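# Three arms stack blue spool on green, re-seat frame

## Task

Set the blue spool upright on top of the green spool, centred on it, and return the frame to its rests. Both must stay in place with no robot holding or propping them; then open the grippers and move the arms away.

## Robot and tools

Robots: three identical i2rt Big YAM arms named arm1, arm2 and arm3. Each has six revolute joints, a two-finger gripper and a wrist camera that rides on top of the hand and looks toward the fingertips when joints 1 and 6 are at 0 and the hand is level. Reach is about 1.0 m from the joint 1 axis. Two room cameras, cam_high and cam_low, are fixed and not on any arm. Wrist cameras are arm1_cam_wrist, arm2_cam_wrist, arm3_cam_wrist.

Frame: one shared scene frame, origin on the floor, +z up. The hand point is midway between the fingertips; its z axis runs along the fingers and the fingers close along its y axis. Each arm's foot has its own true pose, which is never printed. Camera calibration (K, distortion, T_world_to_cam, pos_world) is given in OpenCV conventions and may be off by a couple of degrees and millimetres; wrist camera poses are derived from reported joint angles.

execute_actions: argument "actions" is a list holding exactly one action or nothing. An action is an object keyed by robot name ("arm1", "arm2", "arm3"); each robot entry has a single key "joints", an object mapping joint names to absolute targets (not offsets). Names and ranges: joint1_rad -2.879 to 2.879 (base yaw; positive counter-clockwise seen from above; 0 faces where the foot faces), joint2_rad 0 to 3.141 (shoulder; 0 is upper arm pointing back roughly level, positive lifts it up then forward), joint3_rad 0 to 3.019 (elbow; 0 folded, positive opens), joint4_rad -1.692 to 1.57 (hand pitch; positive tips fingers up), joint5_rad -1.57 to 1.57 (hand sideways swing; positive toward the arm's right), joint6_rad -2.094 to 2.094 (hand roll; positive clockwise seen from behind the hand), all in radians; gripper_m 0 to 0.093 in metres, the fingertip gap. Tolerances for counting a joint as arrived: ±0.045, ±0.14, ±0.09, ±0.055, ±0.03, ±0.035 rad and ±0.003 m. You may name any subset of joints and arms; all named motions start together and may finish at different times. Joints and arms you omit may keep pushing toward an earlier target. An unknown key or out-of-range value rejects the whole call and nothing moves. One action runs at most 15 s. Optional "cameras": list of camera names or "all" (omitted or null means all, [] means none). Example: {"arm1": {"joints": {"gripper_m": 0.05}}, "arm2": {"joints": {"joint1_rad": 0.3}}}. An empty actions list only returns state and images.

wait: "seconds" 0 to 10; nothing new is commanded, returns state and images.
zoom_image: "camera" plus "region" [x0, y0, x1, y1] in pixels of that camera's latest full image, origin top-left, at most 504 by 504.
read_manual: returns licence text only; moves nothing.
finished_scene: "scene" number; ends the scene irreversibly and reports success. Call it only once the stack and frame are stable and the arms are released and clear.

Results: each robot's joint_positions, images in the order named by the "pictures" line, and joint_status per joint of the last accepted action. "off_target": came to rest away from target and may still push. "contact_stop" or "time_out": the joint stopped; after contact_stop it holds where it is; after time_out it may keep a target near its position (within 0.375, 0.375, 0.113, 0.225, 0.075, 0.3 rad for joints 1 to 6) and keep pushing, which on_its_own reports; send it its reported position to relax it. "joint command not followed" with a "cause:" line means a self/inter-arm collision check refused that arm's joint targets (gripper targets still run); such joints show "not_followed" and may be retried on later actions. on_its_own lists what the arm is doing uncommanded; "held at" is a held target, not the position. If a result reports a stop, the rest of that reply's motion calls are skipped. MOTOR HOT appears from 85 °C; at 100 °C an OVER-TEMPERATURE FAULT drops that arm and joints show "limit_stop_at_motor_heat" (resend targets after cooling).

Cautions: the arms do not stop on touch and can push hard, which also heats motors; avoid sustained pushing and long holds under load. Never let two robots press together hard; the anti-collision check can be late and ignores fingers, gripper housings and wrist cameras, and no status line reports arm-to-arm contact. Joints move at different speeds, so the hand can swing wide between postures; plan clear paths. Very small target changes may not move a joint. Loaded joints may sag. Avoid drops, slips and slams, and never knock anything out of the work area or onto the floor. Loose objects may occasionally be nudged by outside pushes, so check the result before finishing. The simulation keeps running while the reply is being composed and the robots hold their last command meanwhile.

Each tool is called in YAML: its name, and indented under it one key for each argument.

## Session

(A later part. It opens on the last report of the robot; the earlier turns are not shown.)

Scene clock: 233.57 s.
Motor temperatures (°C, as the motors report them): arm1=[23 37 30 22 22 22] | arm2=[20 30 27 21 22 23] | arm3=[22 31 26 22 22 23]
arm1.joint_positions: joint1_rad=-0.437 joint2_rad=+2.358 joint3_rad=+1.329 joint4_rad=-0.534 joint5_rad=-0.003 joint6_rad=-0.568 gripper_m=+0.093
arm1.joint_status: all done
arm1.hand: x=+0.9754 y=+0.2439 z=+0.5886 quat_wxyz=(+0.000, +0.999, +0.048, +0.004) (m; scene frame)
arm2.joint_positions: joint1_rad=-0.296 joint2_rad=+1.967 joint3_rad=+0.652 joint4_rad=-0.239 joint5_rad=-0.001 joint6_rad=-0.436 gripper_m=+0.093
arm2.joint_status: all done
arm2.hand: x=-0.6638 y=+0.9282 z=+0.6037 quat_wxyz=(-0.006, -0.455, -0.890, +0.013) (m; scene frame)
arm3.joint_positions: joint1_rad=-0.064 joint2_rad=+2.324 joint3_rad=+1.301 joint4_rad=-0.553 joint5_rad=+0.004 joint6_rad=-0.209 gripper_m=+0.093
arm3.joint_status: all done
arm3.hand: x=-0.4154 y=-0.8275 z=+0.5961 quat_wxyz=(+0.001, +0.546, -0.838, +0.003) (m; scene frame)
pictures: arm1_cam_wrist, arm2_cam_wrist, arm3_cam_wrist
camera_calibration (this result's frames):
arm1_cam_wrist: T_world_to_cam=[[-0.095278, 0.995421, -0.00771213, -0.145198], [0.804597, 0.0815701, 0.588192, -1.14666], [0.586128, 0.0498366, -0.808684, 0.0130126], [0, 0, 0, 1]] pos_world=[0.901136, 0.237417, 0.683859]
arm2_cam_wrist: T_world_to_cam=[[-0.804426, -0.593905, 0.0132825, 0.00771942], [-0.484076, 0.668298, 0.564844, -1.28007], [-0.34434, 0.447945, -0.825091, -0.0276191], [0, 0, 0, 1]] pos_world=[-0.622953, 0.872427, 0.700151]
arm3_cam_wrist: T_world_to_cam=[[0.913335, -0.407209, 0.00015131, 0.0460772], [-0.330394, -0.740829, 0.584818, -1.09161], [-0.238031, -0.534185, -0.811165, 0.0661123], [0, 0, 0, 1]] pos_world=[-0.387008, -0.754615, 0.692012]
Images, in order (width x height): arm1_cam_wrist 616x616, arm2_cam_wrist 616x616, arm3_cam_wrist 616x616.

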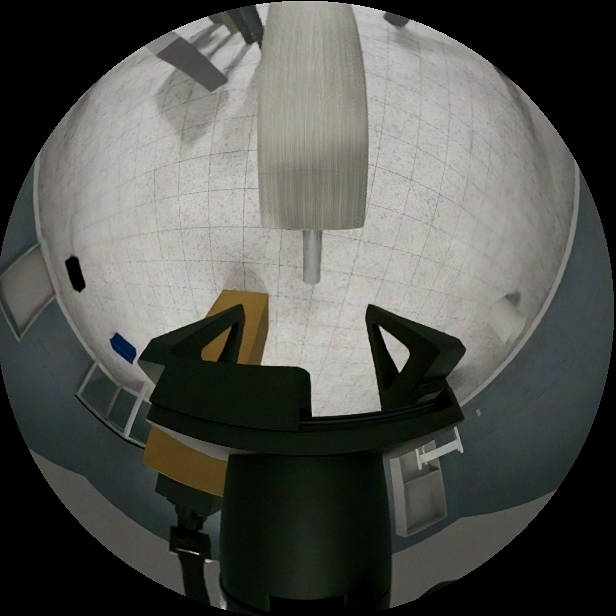

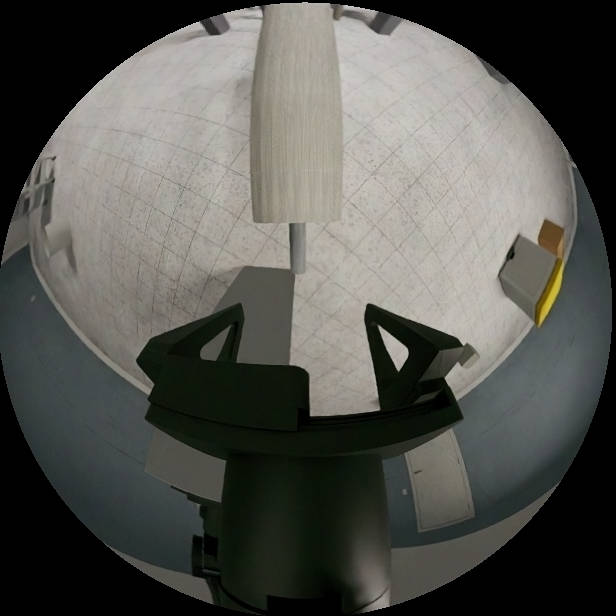

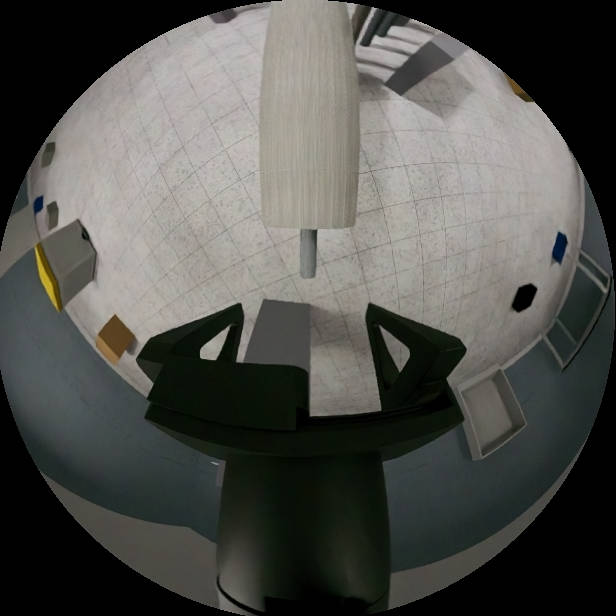

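execute_actions:
  actions:
    - {"arm1":{"joints":{"joint1_rad":-0.456,"joint2_rad":2.588,"joint3_rad":1.390,"joint4_rad":-0.398,"joint6_rad":-0.598}},"arm2":{"joints":{"joint1_rad":-0.275,"joint2_rad":2.400,"joint3_rad":0.700,"joint4_rad":0.055,"joint6_rad":-0.440}},"arm3":{"joints":{"joint1_rad":-0.080,"joint2_rad":2.600,"joint3_rad":1.370,"joint4_rad":-0.405,"joint6_rad":-0.242}}}
  cameras: ["arm1_cam_wrist","arm2_cam_wrist","arm3_cam_wrist"]

Scene clock: 263.57 s.
Motor temperatures (°C, as the motors report them): arm1=[23 37 29 22 22 22] | arm2=[20 29 27 21 22 23] | arm3=[22 31 26 22 22 23]
arm1.joint_positions: joint1_rad=-0.446 joint2_rad=+2.610 joint3_rad=+1.383 joint4_rad=-0.403 joint5_rad=-0.003 joint6_rad=-0.582 gripper_m=+0.093
arm1.joint_status: all done
arm1.hand: x=+1.0157 y=+0.2297 z=+0.4714 quat_wxyz=(+0.017, +0.998, +0.050, +0.034) (m; scene frame)
arm2.joint_positions: joint1_rad=-0.281 joint2_rad=+2.405 joint3_rad=+0.697 joint4_rad=+0.043 joint5_rad=-0.001 joint6_rad=-0.436 gripper_m=+0.093
arm2.joint_status: all done
arm2.hand: x=-0.6718 y=+0.9857 z=+0.4764 quat_wxyz=(+0.029, -0.449, -0.893, -0.031) (m; scene frame)
arm3.joint_positions: joint1_rad=-0.073 joint2_rad=+2.614 joint3_rad=+1.362 joint4_rad=-0.412 joint5_rad=+0.002 joint6_rad=-0.226 gripper_m=+0.093
arm3.joint_status: all done
arm3.hand: x=-0.4405 y=-0.8686 z=+0.4626 quat_wxyz=(+0.043, +0.550, -0.834, +0.017) (m; scene frame)
pictures: arm1_cam_wrist, arm2_cam_wrist, arm3_cam_wrist
camera_calibration (this result's frames):
arm1_cam_wrist: T_world_to_cam=[[-0.0977356, 0.99419, -0.0450968, -0.107639], [0.767287, 0.104133, 0.632793, -1.09729], [0.633813, 0.0272442, -0.773006, -0.16473], [0, 0, 0, 1]] pos_world=[0.935826, 0.225766, 0.562169]
arm2_cam_wrist: T_world_to_cam=[[-0.796521, -0.603615, -0.0346882, 0.0747979], [-0.4794, 0.595567, 0.644574, -1.21355], [-0.368416, 0.530047, -0.763754, -0.287503], [0, 0, 0, 1]] pos_world=[-0.628117, 0.920288, 0.565235]
arm3_cam_wrist: T_world_to_cam=[[0.916246, -0.400039, -0.0214972, 0.0698042], [-0.290552, -0.700505, 0.651822, -1.03076], [-0.275813, -0.590983, -0.758067, -0.160683], [0, 0, 0, 1]] pos_world=[-0.407765, -0.789087, 0.551562]
Images, in order (width x height): arm1_cam_wrist 616x616, arm2_cam_wrist 616x616, arm3_cam_wrist 616x616.

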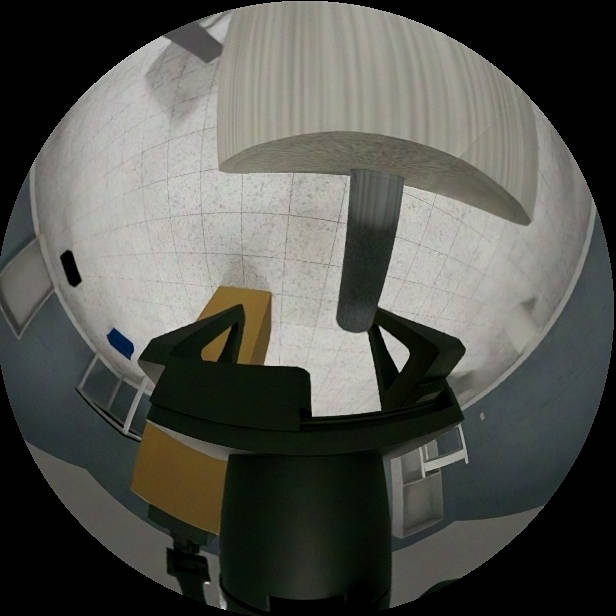

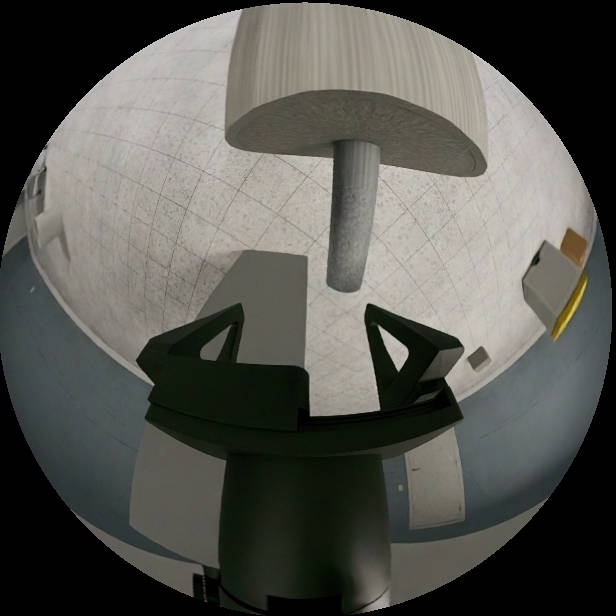

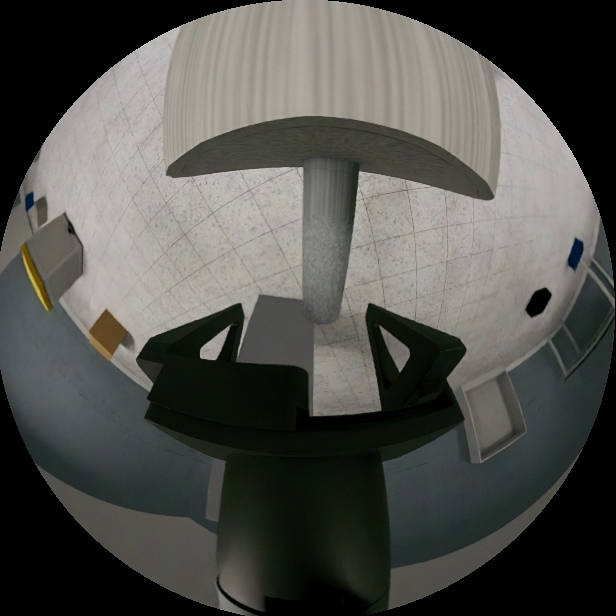

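execute_actions:
  actions:
    - {"arm1":{"joints":{"joint2_rad":2.575,"joint3_rad":1.460}},"arm2":{"joints":{"joint3_rad":0.784}},"arm3":{"joints":{"joint2_rad":2.590,"joint3_rad":1.448}}}
  cameras: ["arm1_cam_wrist","arm2_cam_wrist","arm3_cam_wrist"]

Scene clock: 271.07 s.
Motor temperatures (°C, as the motors report them): arm1=[23 37 28 22 22 22] | arm2=[20 30 27 21 22 23] | arm3=[22 31 25 22 22 23]
arm1.joint_positions: joint1_rad=-0.446 joint2_rad=+2.599 joint3_rad=+1.441 joint4_rad=-0.403 joint5_rad=-0.003 joint6_rad=-0.582 gripper_m=+0.093
arm1.joint_status: all done
arm1.hand: x=+0.9800 y=+0.2482 z=+0.4841 quat_wxyz=(+0.000, +0.999, +0.050, +0.004) (m; scene frame)
arm2.joint_positions: joint1_rad=-0.281 joint2_rad=+2.397 joint3_rad=+0.789 joint4_rad=+0.048 joint5_rad=-0.001 joint6_rad=-0.436 gripper_m=+0.093
arm2.joint_status: all done
arm2.hand: x=-0.6592 y=+0.9247 z=+0.4752 quat_wxyz=(-0.004, -0.449, -0.894, +0.010) (m; scene frame)
arm3.joint_positions: joint1_rad=-0.073 joint2_rad=+2.592 joint3_rad=+1.435 joint4_rad=-0.412 joint5_rad=+0.002 joint6_rad=-0.226 gripper_m=+0.093
arm3.joint_status: all done
arm3.hand: x=-0.4087 y=-0.8252 z=+0.4821 quat_wxyz=(-0.001, +0.550, -0.835, +0.000) (m; scene frame)
pictures: arm1_cam_wrist, arm2_cam_wrist, arm3_cam_wrist
camera_calibration (this result's frames):
arm1_cam_wrist: T_world_to_cam=[[-0.0998451, 0.994977, -0.00725105, -0.145405], [0.804603, 0.0850241, 0.587695, -1.08988], [0.585359, 0.0528442, -0.80905, -0.074264], [0, 0, 0, 1]] pos_world=[0.90587, 0.241264, 0.579376]
arm2_cam_wrist: T_world_to_cam=[[-0.795746, -0.605536, 0.0107239, 0.0286982], [-0.492886, 0.657797, 0.569532, -1.20121], [-0.351926, 0.447917, -0.821899, -0.137038], [0, 0, 0, 1]] pos_world=[-0.61745, 0.868911, 0.571188]
arm3_cam_wrist: T_world_to_cam=[[0.916873, -0.399179, -0.000824937, 0.0494556], [-0.324851, -0.747346, 0.579608, -1.02168], [-0.231984, -0.531159, -0.814895, -0.0167734], [0, 0, 0, 1]] pos_world=[-0.381131, -0.752719, 0.578548]
Images, in order (width x height): arm1_cam_wrist 616x616, arm2_cam_wrist 616x616, arm3_cam_wrist 616x616.

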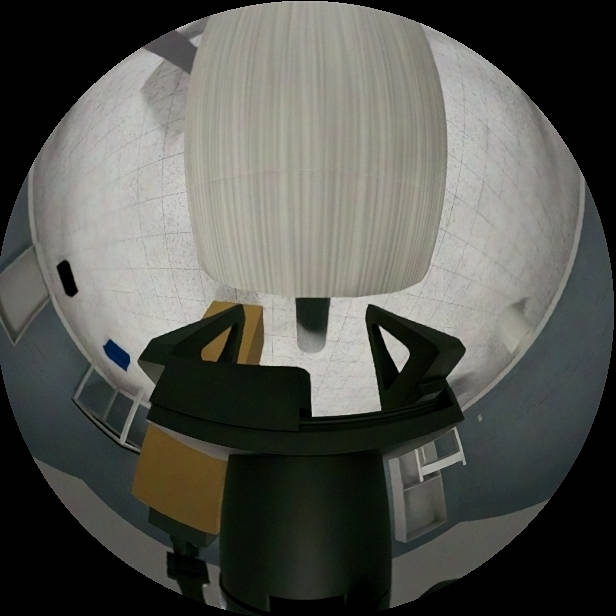

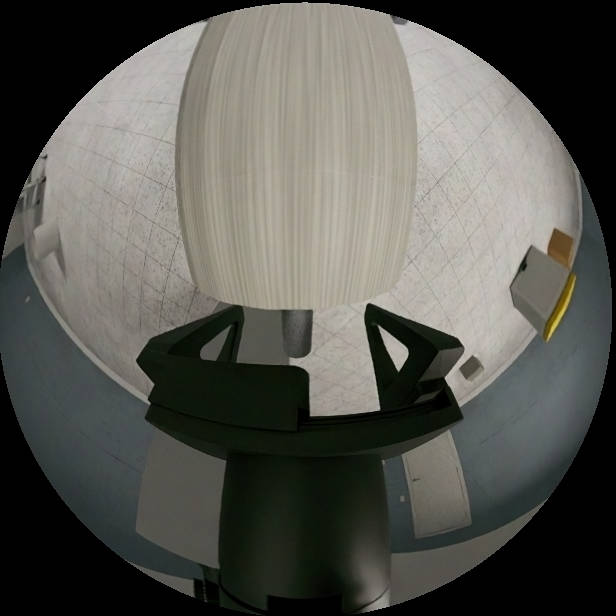

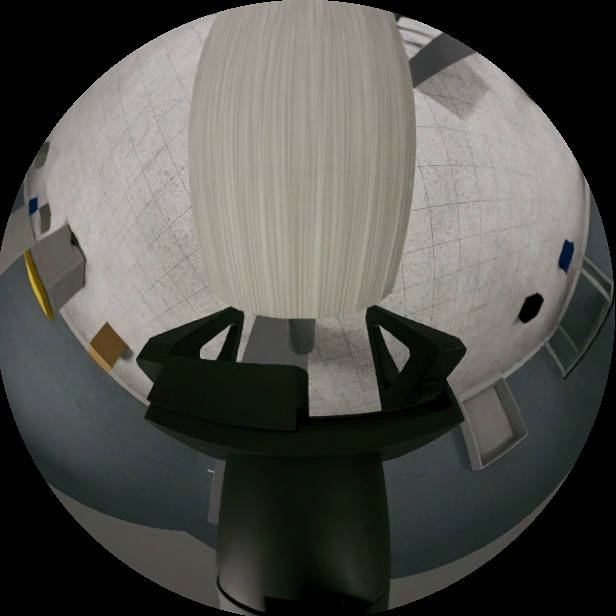

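execute_actions:
  actions:
    - {"arm1":{"joints":{"joint3_rad":1.474}},"arm2":{"joints":{"joint3_rad":0.770}},"arm3":{"joints":{"joint2_rad":2.610}}}
  cameras: ["arm1_cam_wrist","arm2_cam_wrist","arm3_cam_wrist"]

Scene clock: 276.40 s.
Motor temperatures (°C, as the motors report them): arm1=[23 37 29 22 22 22] | arm2=[20 30 27 21 22 23] | arm3=[22 31 25 22 22 23]
arm1.joint_positions: joint1_rad=-0.446 joint2_rad=+2.599 joint3_rad=+1.441 joint4_rad=-0.403 joint5_rad=-0.003 joint6_rad=-0.582 gripper_m=+0.093
arm1.joint_status: all done
arm1.hand: x=+0.9800 y=+0.2482 z=+0.4841 quat_wxyz=(+0.000, +0.999, +0.050, +0.004) (m; scene frame)
arm2.joint_positions: joint1_rad=-0.281 joint2_rad=+2.397 joint3_rad=+0.775 joint4_rad=+0.048 joint5_rad=-0.001 joint6_rad=-0.436 gripper_m=+0.093
arm2.joint_status: all done
arm2.hand: x=-0.6609 y=+0.9332 z=+0.4753 quat_wxyz=(+0.000, -0.449, -0.894, +0.005) (m; scene frame)
arm3.joint_positions: joint1_rad=-0.073 joint2_rad=+2.592 joint3_rad=+1.435 joint4_rad=-0.412 joint5_rad=+0.002 joint6_rad=-0.226 gripper_m=+0.093
arm3.joint_status: all done
arm3.hand: x=-0.4087 y=-0.8252 z=+0.4821 quat_wxyz=(-0.001, +0.550, -0.835, +0.000) (m; scene frame)
pictures: arm1_cam_wrist, arm2_cam_wrist, arm3_cam_wrist
camera_calibration (this result's frames):
arm1_cam_wrist: T_world_to_cam=[[-0.0998451, 0.994977, -0.00725105, -0.145405], [0.804603, 0.0850241, 0.587695, -1.08988], [0.585359, 0.0528442, -0.80905, -0.074264], [0, 0, 0, 1]] pos_world=[0.90587, 0.241264, 0.579376]
arm2_cam_wrist: T_world_to_cam=[[-0.795792, -0.605551, 0.0047919, 0.035224], [-0.491215, 0.650124, 0.579695, -1.20427], [-0.35415, 0.458963, -0.81482, -0.156462], [0, 0, 0, 1]] pos_world=[-0.618934, 0.876062, 0.570449]
arm3_cam_wrist: T_world_to_cam=[[0.916873, -0.399179, -0.000824937, 0.0494556], [-0.324851, -0.747346, 0.579608, -1.02168], [-0.231984, -0.531159, -0.814895, -0.0167734], [0, 0, 0, 1]] pos_world=[-0.381131, -0.752719, 0.578548]
Images, in order (width x height): arm1_cam_wrist 616x616, arm2_cam_wrist 616x616, arm3_cam_wrist 616x616.

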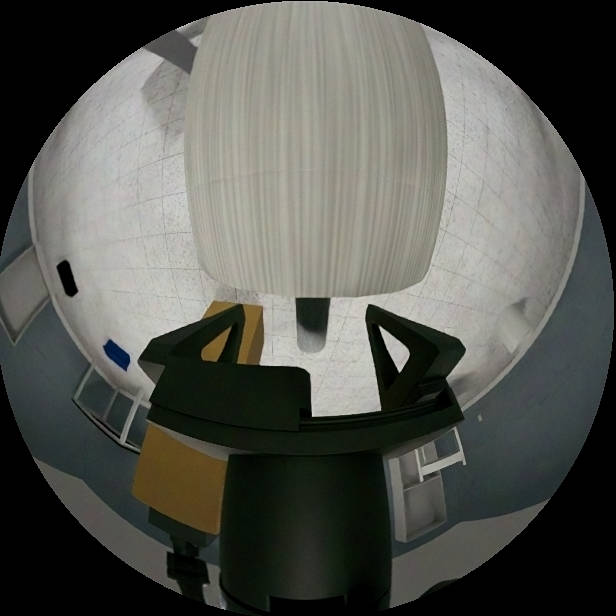

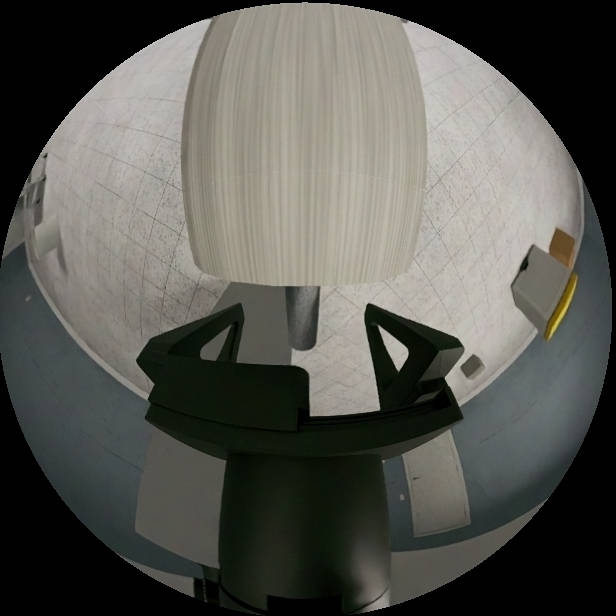

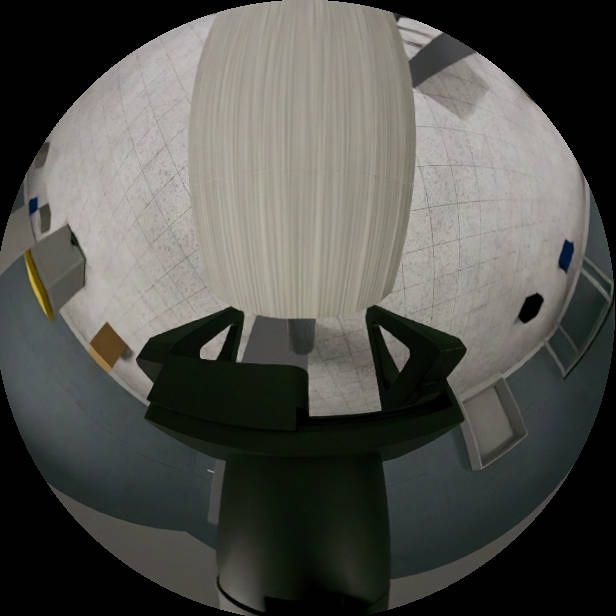

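execute_actions:
  actions:
    - {"arm1":{"joints":{"joint3_rad":1.460,"joint4_rad":-0.372}},"arm3":{"joints":{"joint2_rad":2.628}}}
  cameras: ["arm1_cam_wrist","arm3_cam_wrist"]

Scene clock: 284.63 s.
Motor temperatures (°C, as the motors report them): arm1=[23 38 29 22 22 22] | arm2=[20 30 26 21 22 23] | arm3=[22 31 25 22 22 23]
arm1.joint_positions: joint1_rad=-0.446 joint2_rad=+2.599 joint3_rad=+1.441 joint4_rad=-0.384 joint5_rad=-0.003 joint6_rad=-0.582 gripper_m=+0.093
arm1.joint_status: all done
arm1.hand: x=+0.9757 y=+0.2504 z=+0.4841 quat_wxyz=(-0.005, +0.999, +0.050, -0.005) (m; scene frame)
arm2.joint_positions: joint1_rad=-0.281 joint2_rad=+2.397 joint3_rad=+0.775 joint4_rad=+0.048 joint5_rad=-0.001 joint6_rad=-0.436 gripper_m=+0.093
arm2.joint_status: not commanded
arm2.hand: x=-0.6609 y=+0.9332 z=+0.4753 quat_wxyz=(+0.000, -0.449, -0.894, +0.005) (m; scene frame)
arm3.joint_positions: joint1_rad=-0.073 joint2_rad=+2.607 joint3_rad=+1.435 joint4_rad=-0.412 joint5_rad=+0.002 joint6_rad=-0.226 gripper_m=+0.093
arm3.joint_status: all done
arm3.hand: x=-0.4127 y=-0.8306 z=+0.4747 quat_wxyz=(+0.006, +0.550, -0.835, +0.003) (m; scene frame)
pictures: arm1_cam_wrist, arm3_cam_wrist
camera_calibration (this result's frames):
arm1_cam_wrist: T_world_to_cam=[[-0.100022, 0.994979, 0.00364153, -0.153183], [0.814806, 0.0798087, 0.574213, -1.08872], [0.571039, 0.0604014, -0.818698, -0.0550912], [0, 0, 0, 1]] pos_world=[0.903234, 0.24263, 0.580613]
arm3_cam_wrist: T_world_to_cam=[[0.916851, -0.399209, -0.00401043, 0.0523911], [-0.319838, -0.7405, 0.591069, -1.02039], [-0.23893, -0.54064, -0.806611, -0.0412277], [0, 0, 0, 1]] pos_world=[-0.384245, -0.756972, 0.570076]
Images, in order (width x height): arm1_cam_wrist 616x616, arm3_cam_wrist 616x616.

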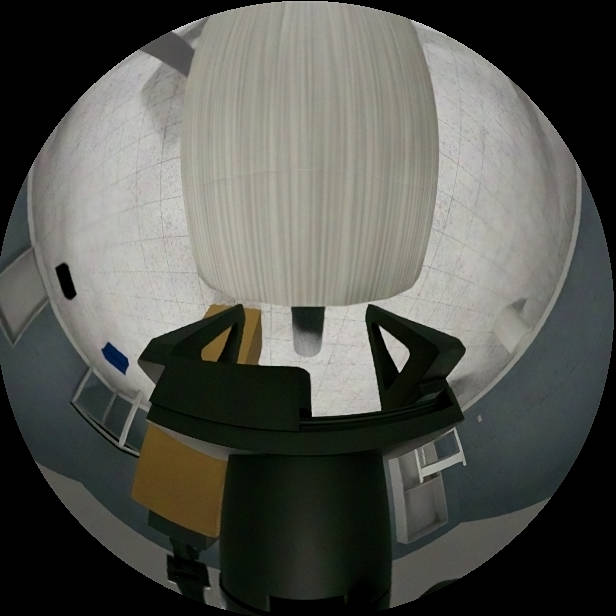

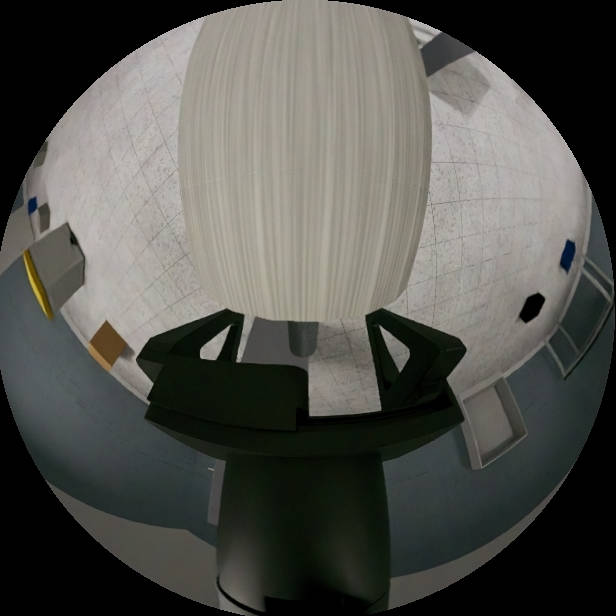

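execute_actions:
  actions:
    - {"arm1":{"joints":{"gripper_m":0.0,"joint3_rad":1.445,"joint2_rad":2.585}},"arm2":{"joints":{"gripper_m":0.0}},"arm3":{"joints":{"gripper_m":0.0,"joint2_rad":2.607,"joint3_rad":1.438}}}
  cameras: ["cam_high","cam_low"]

Scene clock: 294.17 s.
Motor temperatures (°C, as the motors report them): arm1=[23 38 29 22 22 22] | arm2=[20 30 26 21 22 23] | arm3=[22 31 25 22 22 23]
arm1.joint_positions: joint1_rad=-0.447 joint2_rad=+2.599 joint3_rad=+1.441 joint4_rad=-0.380 joint5_rad=+0.001 joint6_rad=-0.583 gripper_m=+0.019
arm1.joint_status: gripper_m off_target (ended at +0.019, target +0.000); the others done
arm1.hand: x=+0.9755 y=+0.2520 z=+0.4841 quat_wxyz=(-0.008, +0.999, +0.051, -0.005) (m; scene frame)
arm2.joint_positions: joint1_rad=-0.281 joint2_rad=+2.397 joint3_rad=+0.775 joint4_rad=+0.049 joint5_rad=-0.003 joint6_rad=-0.436 gripper_m=+0.019
arm2.joint_status: gripper_m off_target (ended at +0.019, target +0.000)
arm2.hand: x=-0.6603 y=+0.9331 z=+0.4753 quat_wxyz=(+0.000, -0.448, -0.894, +0.005) (m; scene frame)
arm3.joint_positions: joint1_rad=-0.073 joint2_rad=+2.607 joint3_rad=+1.435 joint4_rad=-0.411 joint5_rad=-0.001 joint6_rad=-0.227 gripper_m=+0.018
arm3.joint_status: gripper_m off_target (ended at +0.018, target +0.000); the others done
arm3.hand: x=-0.4131 y=-0.8304 z=+0.4747 quat_wxyz=(+0.006, +0.550, -0.835, +0.002) (m; scene frame)
pictures: cam_high, cam_low
Images, in order (width x height): cam_high 504x504, cam_low 504x504.

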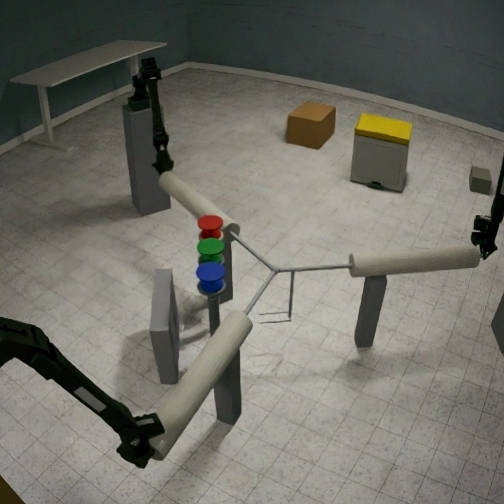

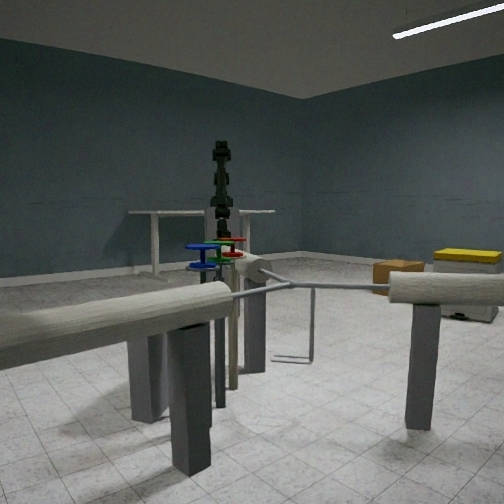

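zoom_image:
  camera: "cam_high"
  region: [180, 200, 320, 340]

zoom_image:
  camera: "cam_low"
  region: [170, 220, 330, 380]

Region (180, 200, 320, 340) of cam_high's 504x504 image, scaled by 3.600, with more detail than that image has.

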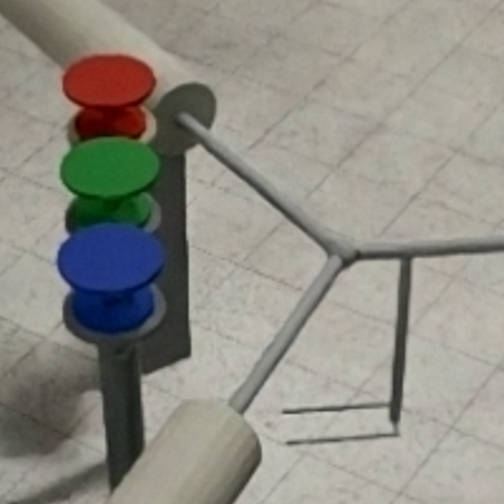

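Region (170, 220, 330, 380) of cam_low's 504x504 image, scaled by 3.150, with more detail than that image has.

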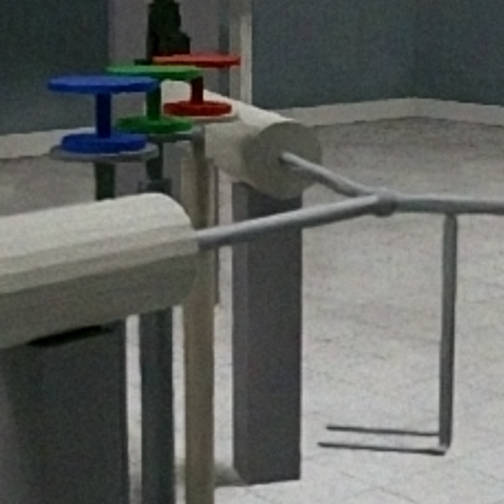

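execute_actions:
  actions:
    - {"arm1":{"joints":{"joint1_rad":-0.423,"joint2_rad":2.255,"joint3_rad":1.280,"joint4_rad":-0.533,"joint5_rad":0,"joint6_rad":-0.537}},"arm2":{"joints":{"joint1_rad":-0.216,"joint2_rad":1.935,"joint3_rad":0.630,"joint4_rad":-0.255,"joint5_rad":0,"joint6_rad":-0.346}},"arm3":{"joints":{"joint1_rad":-0.029,"joint2_rad":2.282,"joint3_rad":1.313,"joint4_rad":-0.589,"joint5_rad":0,"joint6_rad":-0.160}}}
  cameras: ["cam_high","cam_low"]

Scene clock: 351.50 s.
Motor temperatures (°C, as the motors report them): arm1=[23 38 27 22 22 22] | arm2=[20 30 26 21 22 23] | arm3=[22 32 24 22 22 23]
arm1.joint_positions: joint1_rad=-0.428 joint2_rad=+2.286 joint3_rad=+1.273 joint4_rad=-0.535 joint5_rad=+0.000 joint6_rad=-0.542 gripper_m=+0.019
arm1.joint_status: all done
arm1.hand: x=+0.9804 y=+0.2368 z=+0.6139 quat_wxyz=(-0.005, +0.999, +0.039, -0.001) (m; scene frame)
arm2.joint_positions: joint1_rad=-0.216 joint2_rad=+1.954 joint3_rad=+0.621 joint4_rad=-0.248 joint5_rad=+0.002 joint6_rad=-0.343 gripper_m=+0.019
arm2.joint_status: all done
arm2.hand: x=-0.6432 y=+0.9514 z=+0.6043 quat_wxyz=(+0.004, -0.461, -0.887, +0.003) (m; scene frame)
arm3.joint_positions: joint1_rad=-0.028 joint2_rad=+2.297 joint3_rad=+1.303 joint4_rad=-0.585 joint5_rad=-0.002 joint6_rad=-0.163 gripper_m=+0.018
arm3.joint_status: all done
arm3.hand: x=-0.4310 y=-0.8142 z=+0.6100 quat_wxyz=(+0.004, +0.542, -0.840, +0.001) (m; scene frame)
pictures: cam_high, cam_low
Images, in order (width x height): cam_high 504x504, cam_low 504x504.

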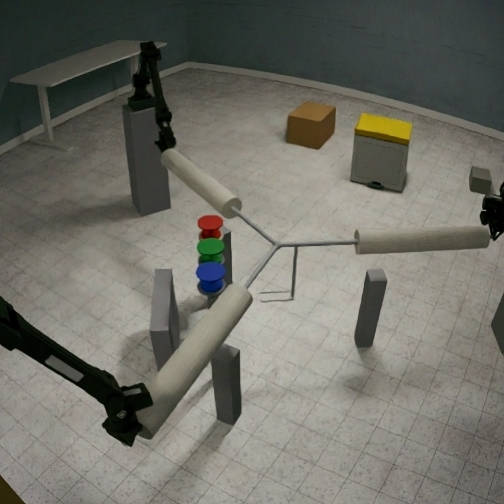

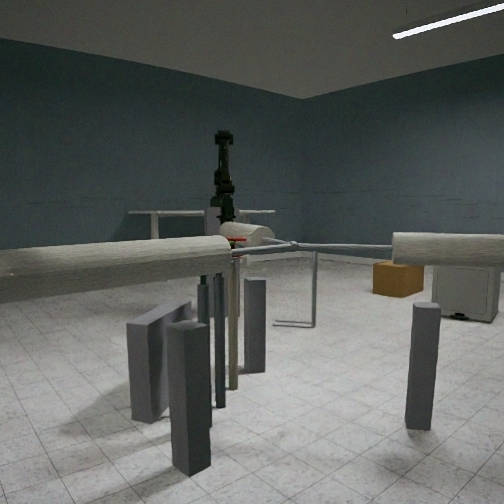

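execute_actions:
  actions:
    - {"arm1":{"joints":{"joint1_rad":-0.478,"joint2_rad":1.923,"joint3_rad":1.140,"joint4_rad":-0.720,"joint6_rad":-0.597}},"arm2":{"joints":{"joint1_rad":-0.104,"joint2_rad":1.538,"joint3_rad":0.705,"joint4_rad":-0.703,"joint6_rad":-0.241}},"arm3":{"joints":{"joint1_rad":-0.097,"joint2_rad":2.075,"joint3_rad":1.412,"joint4_rad":-0.867,"joint6_rad":-0.235}}}
  cameras: ["cam_high"]

Scene clock: 364.43 s.
Motor temperatures (°C, as the motors report them): arm1=[23 38 28 22 22 22] | arm2=[20 30 26 21 22 23] | arm3=[22 32 25 22 22 23]
arm1.joint_positions: joint1_rad=-0.479 joint2_rad=+1.949 joint3_rad=+1.128 joint4_rad=-0.728 joint5_rad=-0.003 joint6_rad=-0.597 gripper_m=+0.019
arm1.joint_status: all done
arm1.hand: x=+1.0241 y=+0.2411 z=+0.7450 quat_wxyz=(-0.004, +0.999, +0.042, -0.002) (m; scene frame)
arm2.joint_positions: joint1_rad=-0.107 joint2_rad=+1.543 joint3_rad=+0.667 joint4_rad=-0.683 joint5_rad=+0.001 joint6_rad=-0.240 gripper_m=+0.019
arm2.joint_status: all done
arm2.hand: x=-0.6053 y=+0.9517 z=+0.7366 quat_wxyz=(-0.004, -0.459, -0.888, +0.011) (m; scene frame)
arm3.joint_positions: joint1_rad=-0.094 joint2_rad=+2.080 joint3_rad=+1.369 joint4_rad=-0.858 joint5_rad=-0.003 joint6_rad=-0.234 gripper_m=+0.018
arm3.joint_status: all done
arm3.hand: x=-0.3875 y=-0.8144 z=+0.7402 quat_wxyz=(+0.000, +0.544, -0.839, -0.002) (m; scene frame)
pictures: cam_high
Images, in order (width x height): cam_high 504x504.

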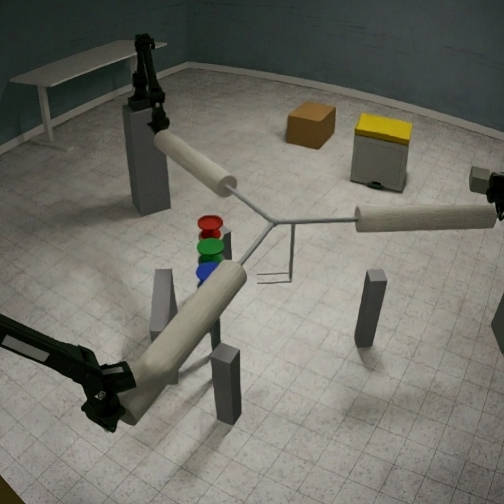

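execute_actions:
  actions:
    - {"arm1":{"joints":{"joint1_rad":-0.592,"joint2_rad":1.612,"joint3_rad":0.972,"joint4_rad":-0.860,"joint6_rad":-0.710}},"arm2":{"joints":{"joint1_rad":0.133,"joint2_rad":1.452,"joint3_rad":0.930,"joint4_rad":-1.014,"joint6_rad":-0.007}},"arm3":{"joints":{"joint1_rad":-0.206,"joint2_rad":2.092,"joint3_rad":1.723,"joint4_rad":-1.163,"joint6_rad":-0.341}}}
  cameras: ["cam_high","cam_low"]

Scene clock: 382.57 s.
Motor temperatures (°C, as the motors report them): arm1=[23 37 29 22 22 22] | arm2=[20 30 29 21 22 23] | arm3=[22 32 28 22 22 23]
arm1.joint_positions: joint1_rad=-0.598 joint2_rad=+1.635 joint3_rad=+0.951 joint4_rad=-0.867 joint5_rad=+0.003 joint6_rad=-0.718 gripper_m=+0.019
arm1.joint_status: all done
arm1.hand: x=+1.1158 y=+0.2464 z=+0.8315 quat_wxyz=(-0.007, +0.999, +0.042, +0.001) (m; scene frame)
arm2.joint_positions: joint1_rad=+0.126 joint2_rad=+1.469 joint3_rad=+0.878 joint4_rad=-0.996 joint5_rad=-0.004 joint6_rad=-0.011 gripper_m=+0.019
arm2.joint_status: all done
arm2.hand: x=-0.5156 y=+0.9584 z=+0.8198 quat_wxyz=(+0.006, -0.457, -0.890, +0.001) (m; scene frame)
arm3.joint_positions: joint1_rad=-0.204 joint2_rad=+2.115 joint3_rad=+1.671 joint4_rad=-1.143 joint5_rad=-0.003 joint6_rad=-0.342 gripper_m=+0.018
arm3.joint_status: all done
arm3.hand: x=-0.2986 y=-0.8098 z=+0.8172 quat_wxyz=(+0.008, +0.544, -0.839, +0.000) (m; scene frame)
pictures: cam_high, cam_low
Images, in order (width x height): cam_high 504x504, cam_low 504x504.

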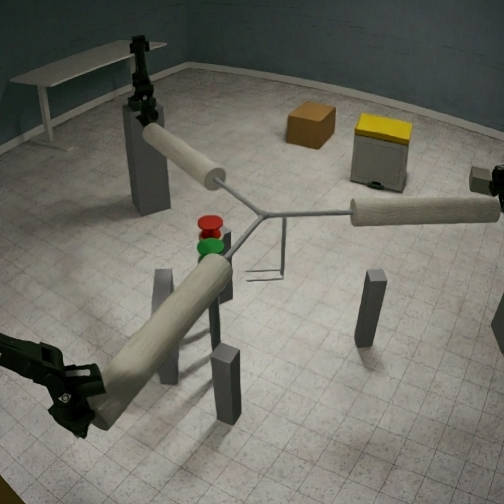

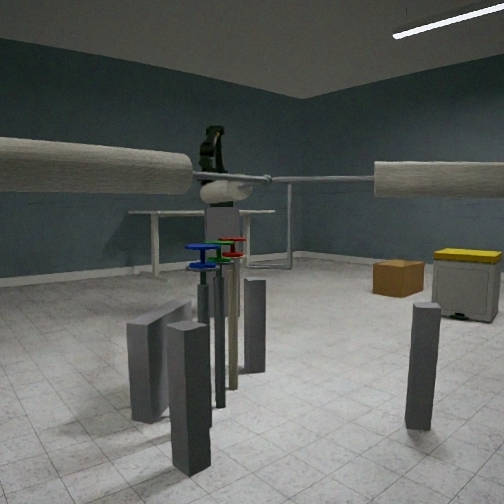

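zoom_image:
  camera: "cam_low"
  region: [175, 165, 315, 305]

zoom_image:
  camera: "cam_high"
  region: [180, 190, 310, 320]

Region (175, 165, 315, 305) of cam_low's 504x504 image, scaled by 3.600, with more detail than that image has.

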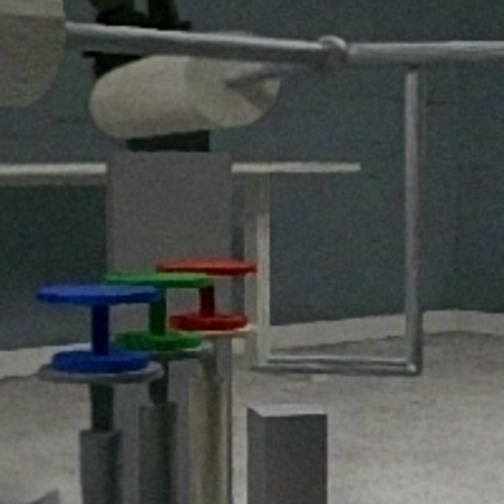

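Region (180, 190, 310, 320) of cam_high's 504x504 image, scaled by 3.877, with more detail than that image has.

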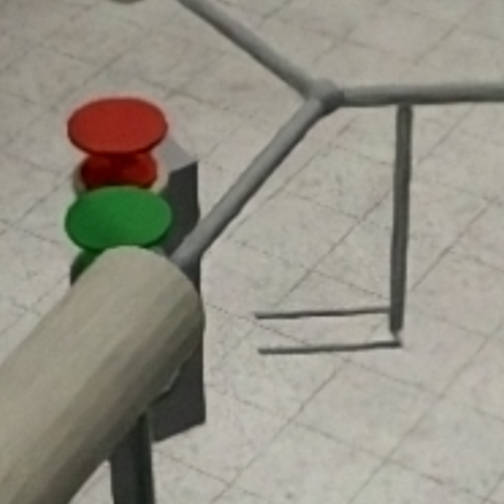

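execute_actions:
  actions:
    - {"arm1":{"joints":{"joint1_rad":-0.652,"joint2_rad":1.328,"joint3_rad":0.728,"joint4_rad":-0.902,"joint6_rad":-0.770}},"arm2":{"joints":{"joint1_rad":0.235,"joint2_rad":1.608,"joint3_rad":1.217,"joint4_rad":-1.120,"joint6_rad":0.097}},"arm3":{"joints":{"joint1_rad":-0.345,"joint2_rad":2.143,"joint3_rad":1.910,"joint4_rad":-1.288,"joint6_rad":-0.479}}}
  cameras: ["cam_high","cam_low","arm1_cam_wrist"]

Scene clock: 426.43 s.
Motor temperatures (°C, as the motors report them): arm1=[23 35 31 22 22 22] | arm2=[20 30 34 21 22 23] | arm3=[22 34 32 22 22 23]
arm1.joint_positions: joint1_rad=-0.649 joint2_rad=+1.353 joint3_rad=+0.708 joint4_rad=-0.909 joint5_rad=+0.001 joint6_rad=-0.765 gripper_m=+0.019
arm1.joint_status: all done
arm1.hand: x=+1.2049 y=+0.2001 z=+0.8555 quat_wxyz=(-0.006, +0.999, +0.041, +0.002) (m; scene frame)
arm2.joint_positions: joint1_rad=+0.231 joint2_rad=+1.626 joint3_rad=+1.165 joint4_rad=-1.105 joint5_rad=-0.003 joint6_rad=+0.096 gripper_m=+0.019
arm2.joint_status: all done
arm2.hand: x=-0.4263 y=+0.9145 z=+0.8535 quat_wxyz=(-0.003, -0.457, -0.889, +0.006) (m; scene frame)
arm3.joint_positions: joint1_rad=-0.349 joint2_rad=+2.161 joint3_rad=+1.851 joint4_rad=-1.270 joint5_rad=-0.002 joint6_rad=-0.480 gripper_m=+0.018
arm3.joint_status: all done
arm3.hand: x=-0.2119 y=-0.8558 z=+0.8522 quat_wxyz=(+0.005, +0.541, -0.841, +0.000) (m; scene frame)
pictures: arm1_cam_wrist, cam_high, cam_low
camera_calibration (this result's frames):
arm1_cam_wrist: T_world_to_cam=[[-0.080962, 0.996711, 0.0034847, -0.104698], [0.80836, 0.0636163, 0.585241, -1.48318], [0.583095, 0.0501992, -0.810852, 0.101978], [0, 0, 0, 1]] pos_world=[1.131, 0.193589, 0.95107]
Images, in order (width x height): arm1_cam_wrist 616x616, cam_high 504x504, cam_low 504x504.

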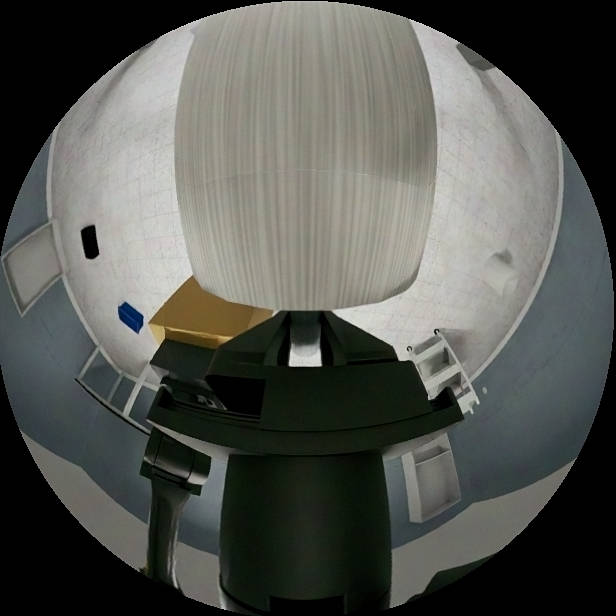

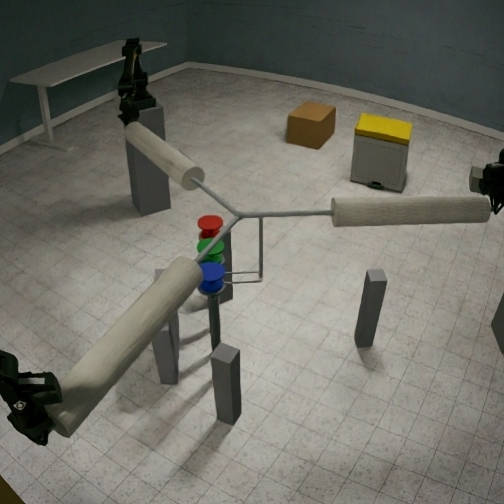

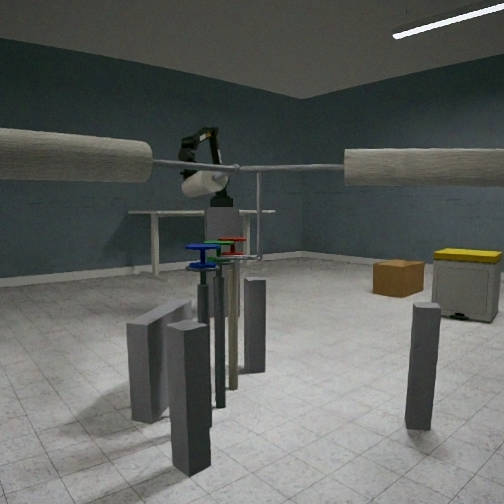

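zoom_image:
  camera: "cam_low"
  region: [180, 220, 280, 290]

zoom_image:
  camera: "cam_high"
  region: [180, 205, 280, 305]

Region (180, 220, 280, 290) of cam_low's 504x504 image, scaled by 5.040, with more detail than that image has; it fills the top 353 rows of this view, and the rest is white.

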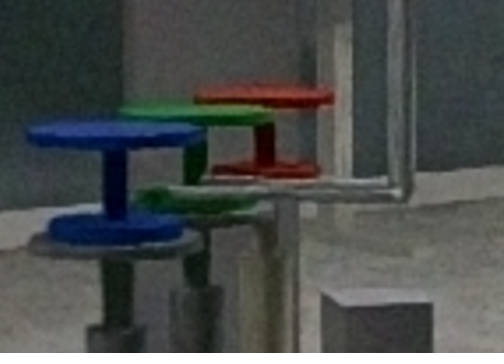

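Region (180, 205, 280, 305) of cam_high's 504x504 image, scaled by 5.040, with more detail than that image has.

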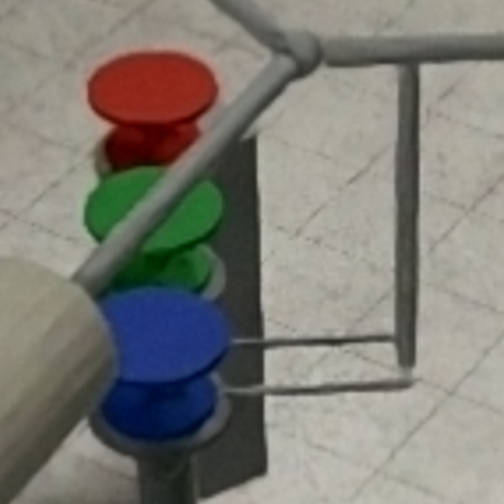

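zoom_image:
  camera: "cam_low"
  region: [195, 240, 270, 275]

zoom_image:
  camera: "cam_high"
  region: [195, 255, 270, 300]

Region (195, 240, 270, 275) of cam_low's 504x504 image, scaled by 6.720, with more detail than that image has; it fills the top 235 rows of this view, and the rest is white.

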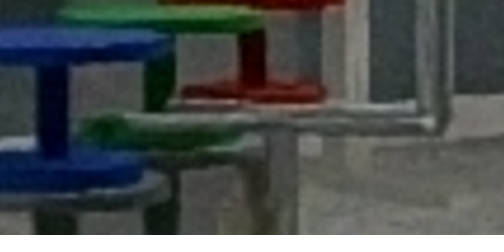

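Region (195, 255, 270, 300) of cam_high's 504x504 image, scaled by 6.720, with more detail than that image has; it fills the top 302 rows of this view, and the rest is white.

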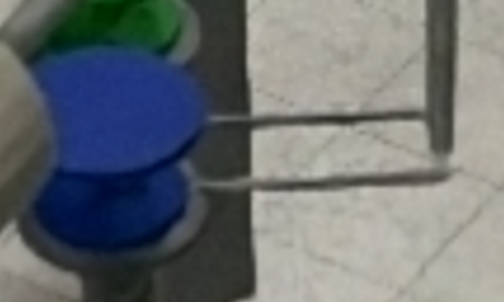

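execute_actions:
  actions:
    - {"arm1":{"joints":{"joint1_rad":-0.598,"joint2_rad":1.168,"joint3_rad":0.602,"joint4_rad":-0.932,"joint6_rad":-0.714}},"arm2":{"joints":{"joint1_rad":0.222,"joint2_rad":1.740,"joint3_rad":1.395,"joint4_rad":-1.170,"joint6_rad":0.085}},"arm3":{"joints":{"joint1_rad":-0.428,"joint2_rad":2.143,"joint3_rad":1.918,"joint4_rad":-1.295,"joint6_rad":-0.562}}}
  cameras: ["cam_high","cam_low"]

zoom_image:
  camera: "cam_low"
  region: [180, 230, 260, 280]

zoom_image:
  camera: "cam_high"
  region: [185, 250, 260, 300]

Scene clock: 479.13 s.
Motor temperatures (°C, as the motors report them): arm1=[23 32 32 22 22 22] | arm2=[20 31 36 20 22 23] | arm3=[22 35 35 22 22 23]
arm1.joint_positions: joint1_rad=-0.603 joint2_rad=+1.196 joint3_rad=+0.585 joint4_rad=-0.938 joint5_rad=-0.002 joint6_rad=-0.724 gripper_m=+0.019
arm1.joint_status: all done
arm1.hand: x=+1.2369 y=+0.1577 z=+0.8592 quat_wxyz=(-0.006, +0.999, +0.043, -0.001) (m; scene frame)
arm2.joint_positions: joint1_rad=+0.223 joint2_rad=+1.759 joint3_rad=+1.337 joint4_rad=-1.151 joint5_rad=-0.003 joint6_rad=+0.093 gripper_m=+0.019
arm2.joint_status: all done
arm2.hand: x=-0.3944 y=+0.8714 z=+0.8521 quat_wxyz=(+0.000, -0.460, -0.888, +0.005) (m; scene frame)
arm3.joint_positions: joint1_rad=-0.433 joint2_rad=+2.161 joint3_rad=+1.864 joint4_rad=-1.285 joint5_rad=+0.000 joint6_rad=-0.561 gripper_m=+0.018
arm3.joint_status: all done
arm3.hand: x=-0.1792 y=-0.8999 z=+0.8569 quat_wxyz=(+0.005, +0.539, -0.842, +0.000) (m; scene frame)
pictures: cam_high, cam_low
Images, in order (width x height): cam_high 504x504, cam_low 504x504.

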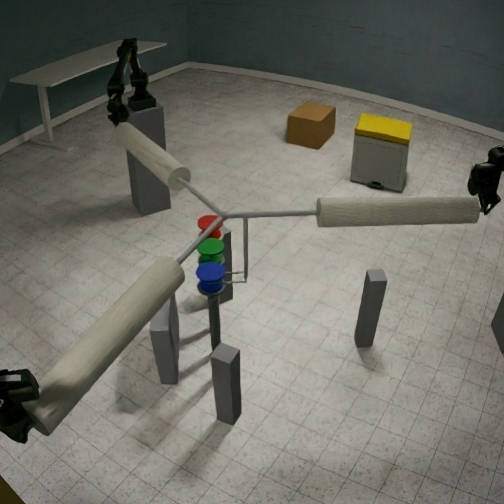

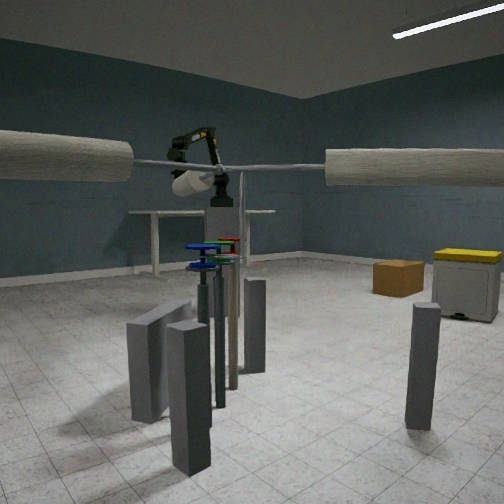

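Region (180, 230, 260, 280) of cam_low's 504x504 image, scaled by 6.300, with more detail than that image has; it fills the top 315 rows of this view, and the rest is white.

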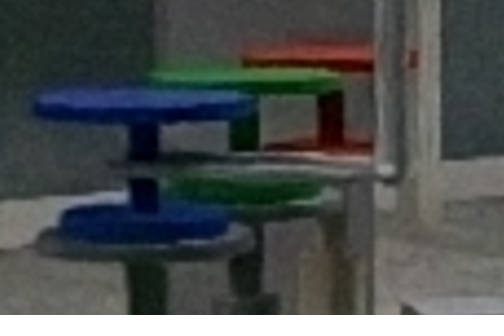

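Region (185, 250, 260, 300) of cam_high's 504x504 image, scaled by 6.720, with more detail than that image has.

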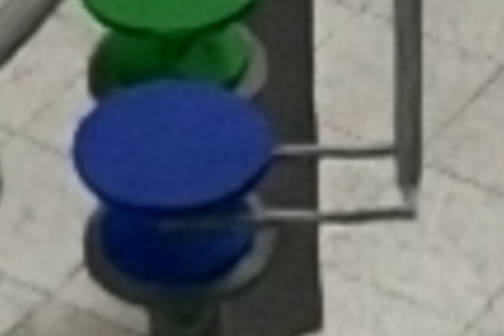

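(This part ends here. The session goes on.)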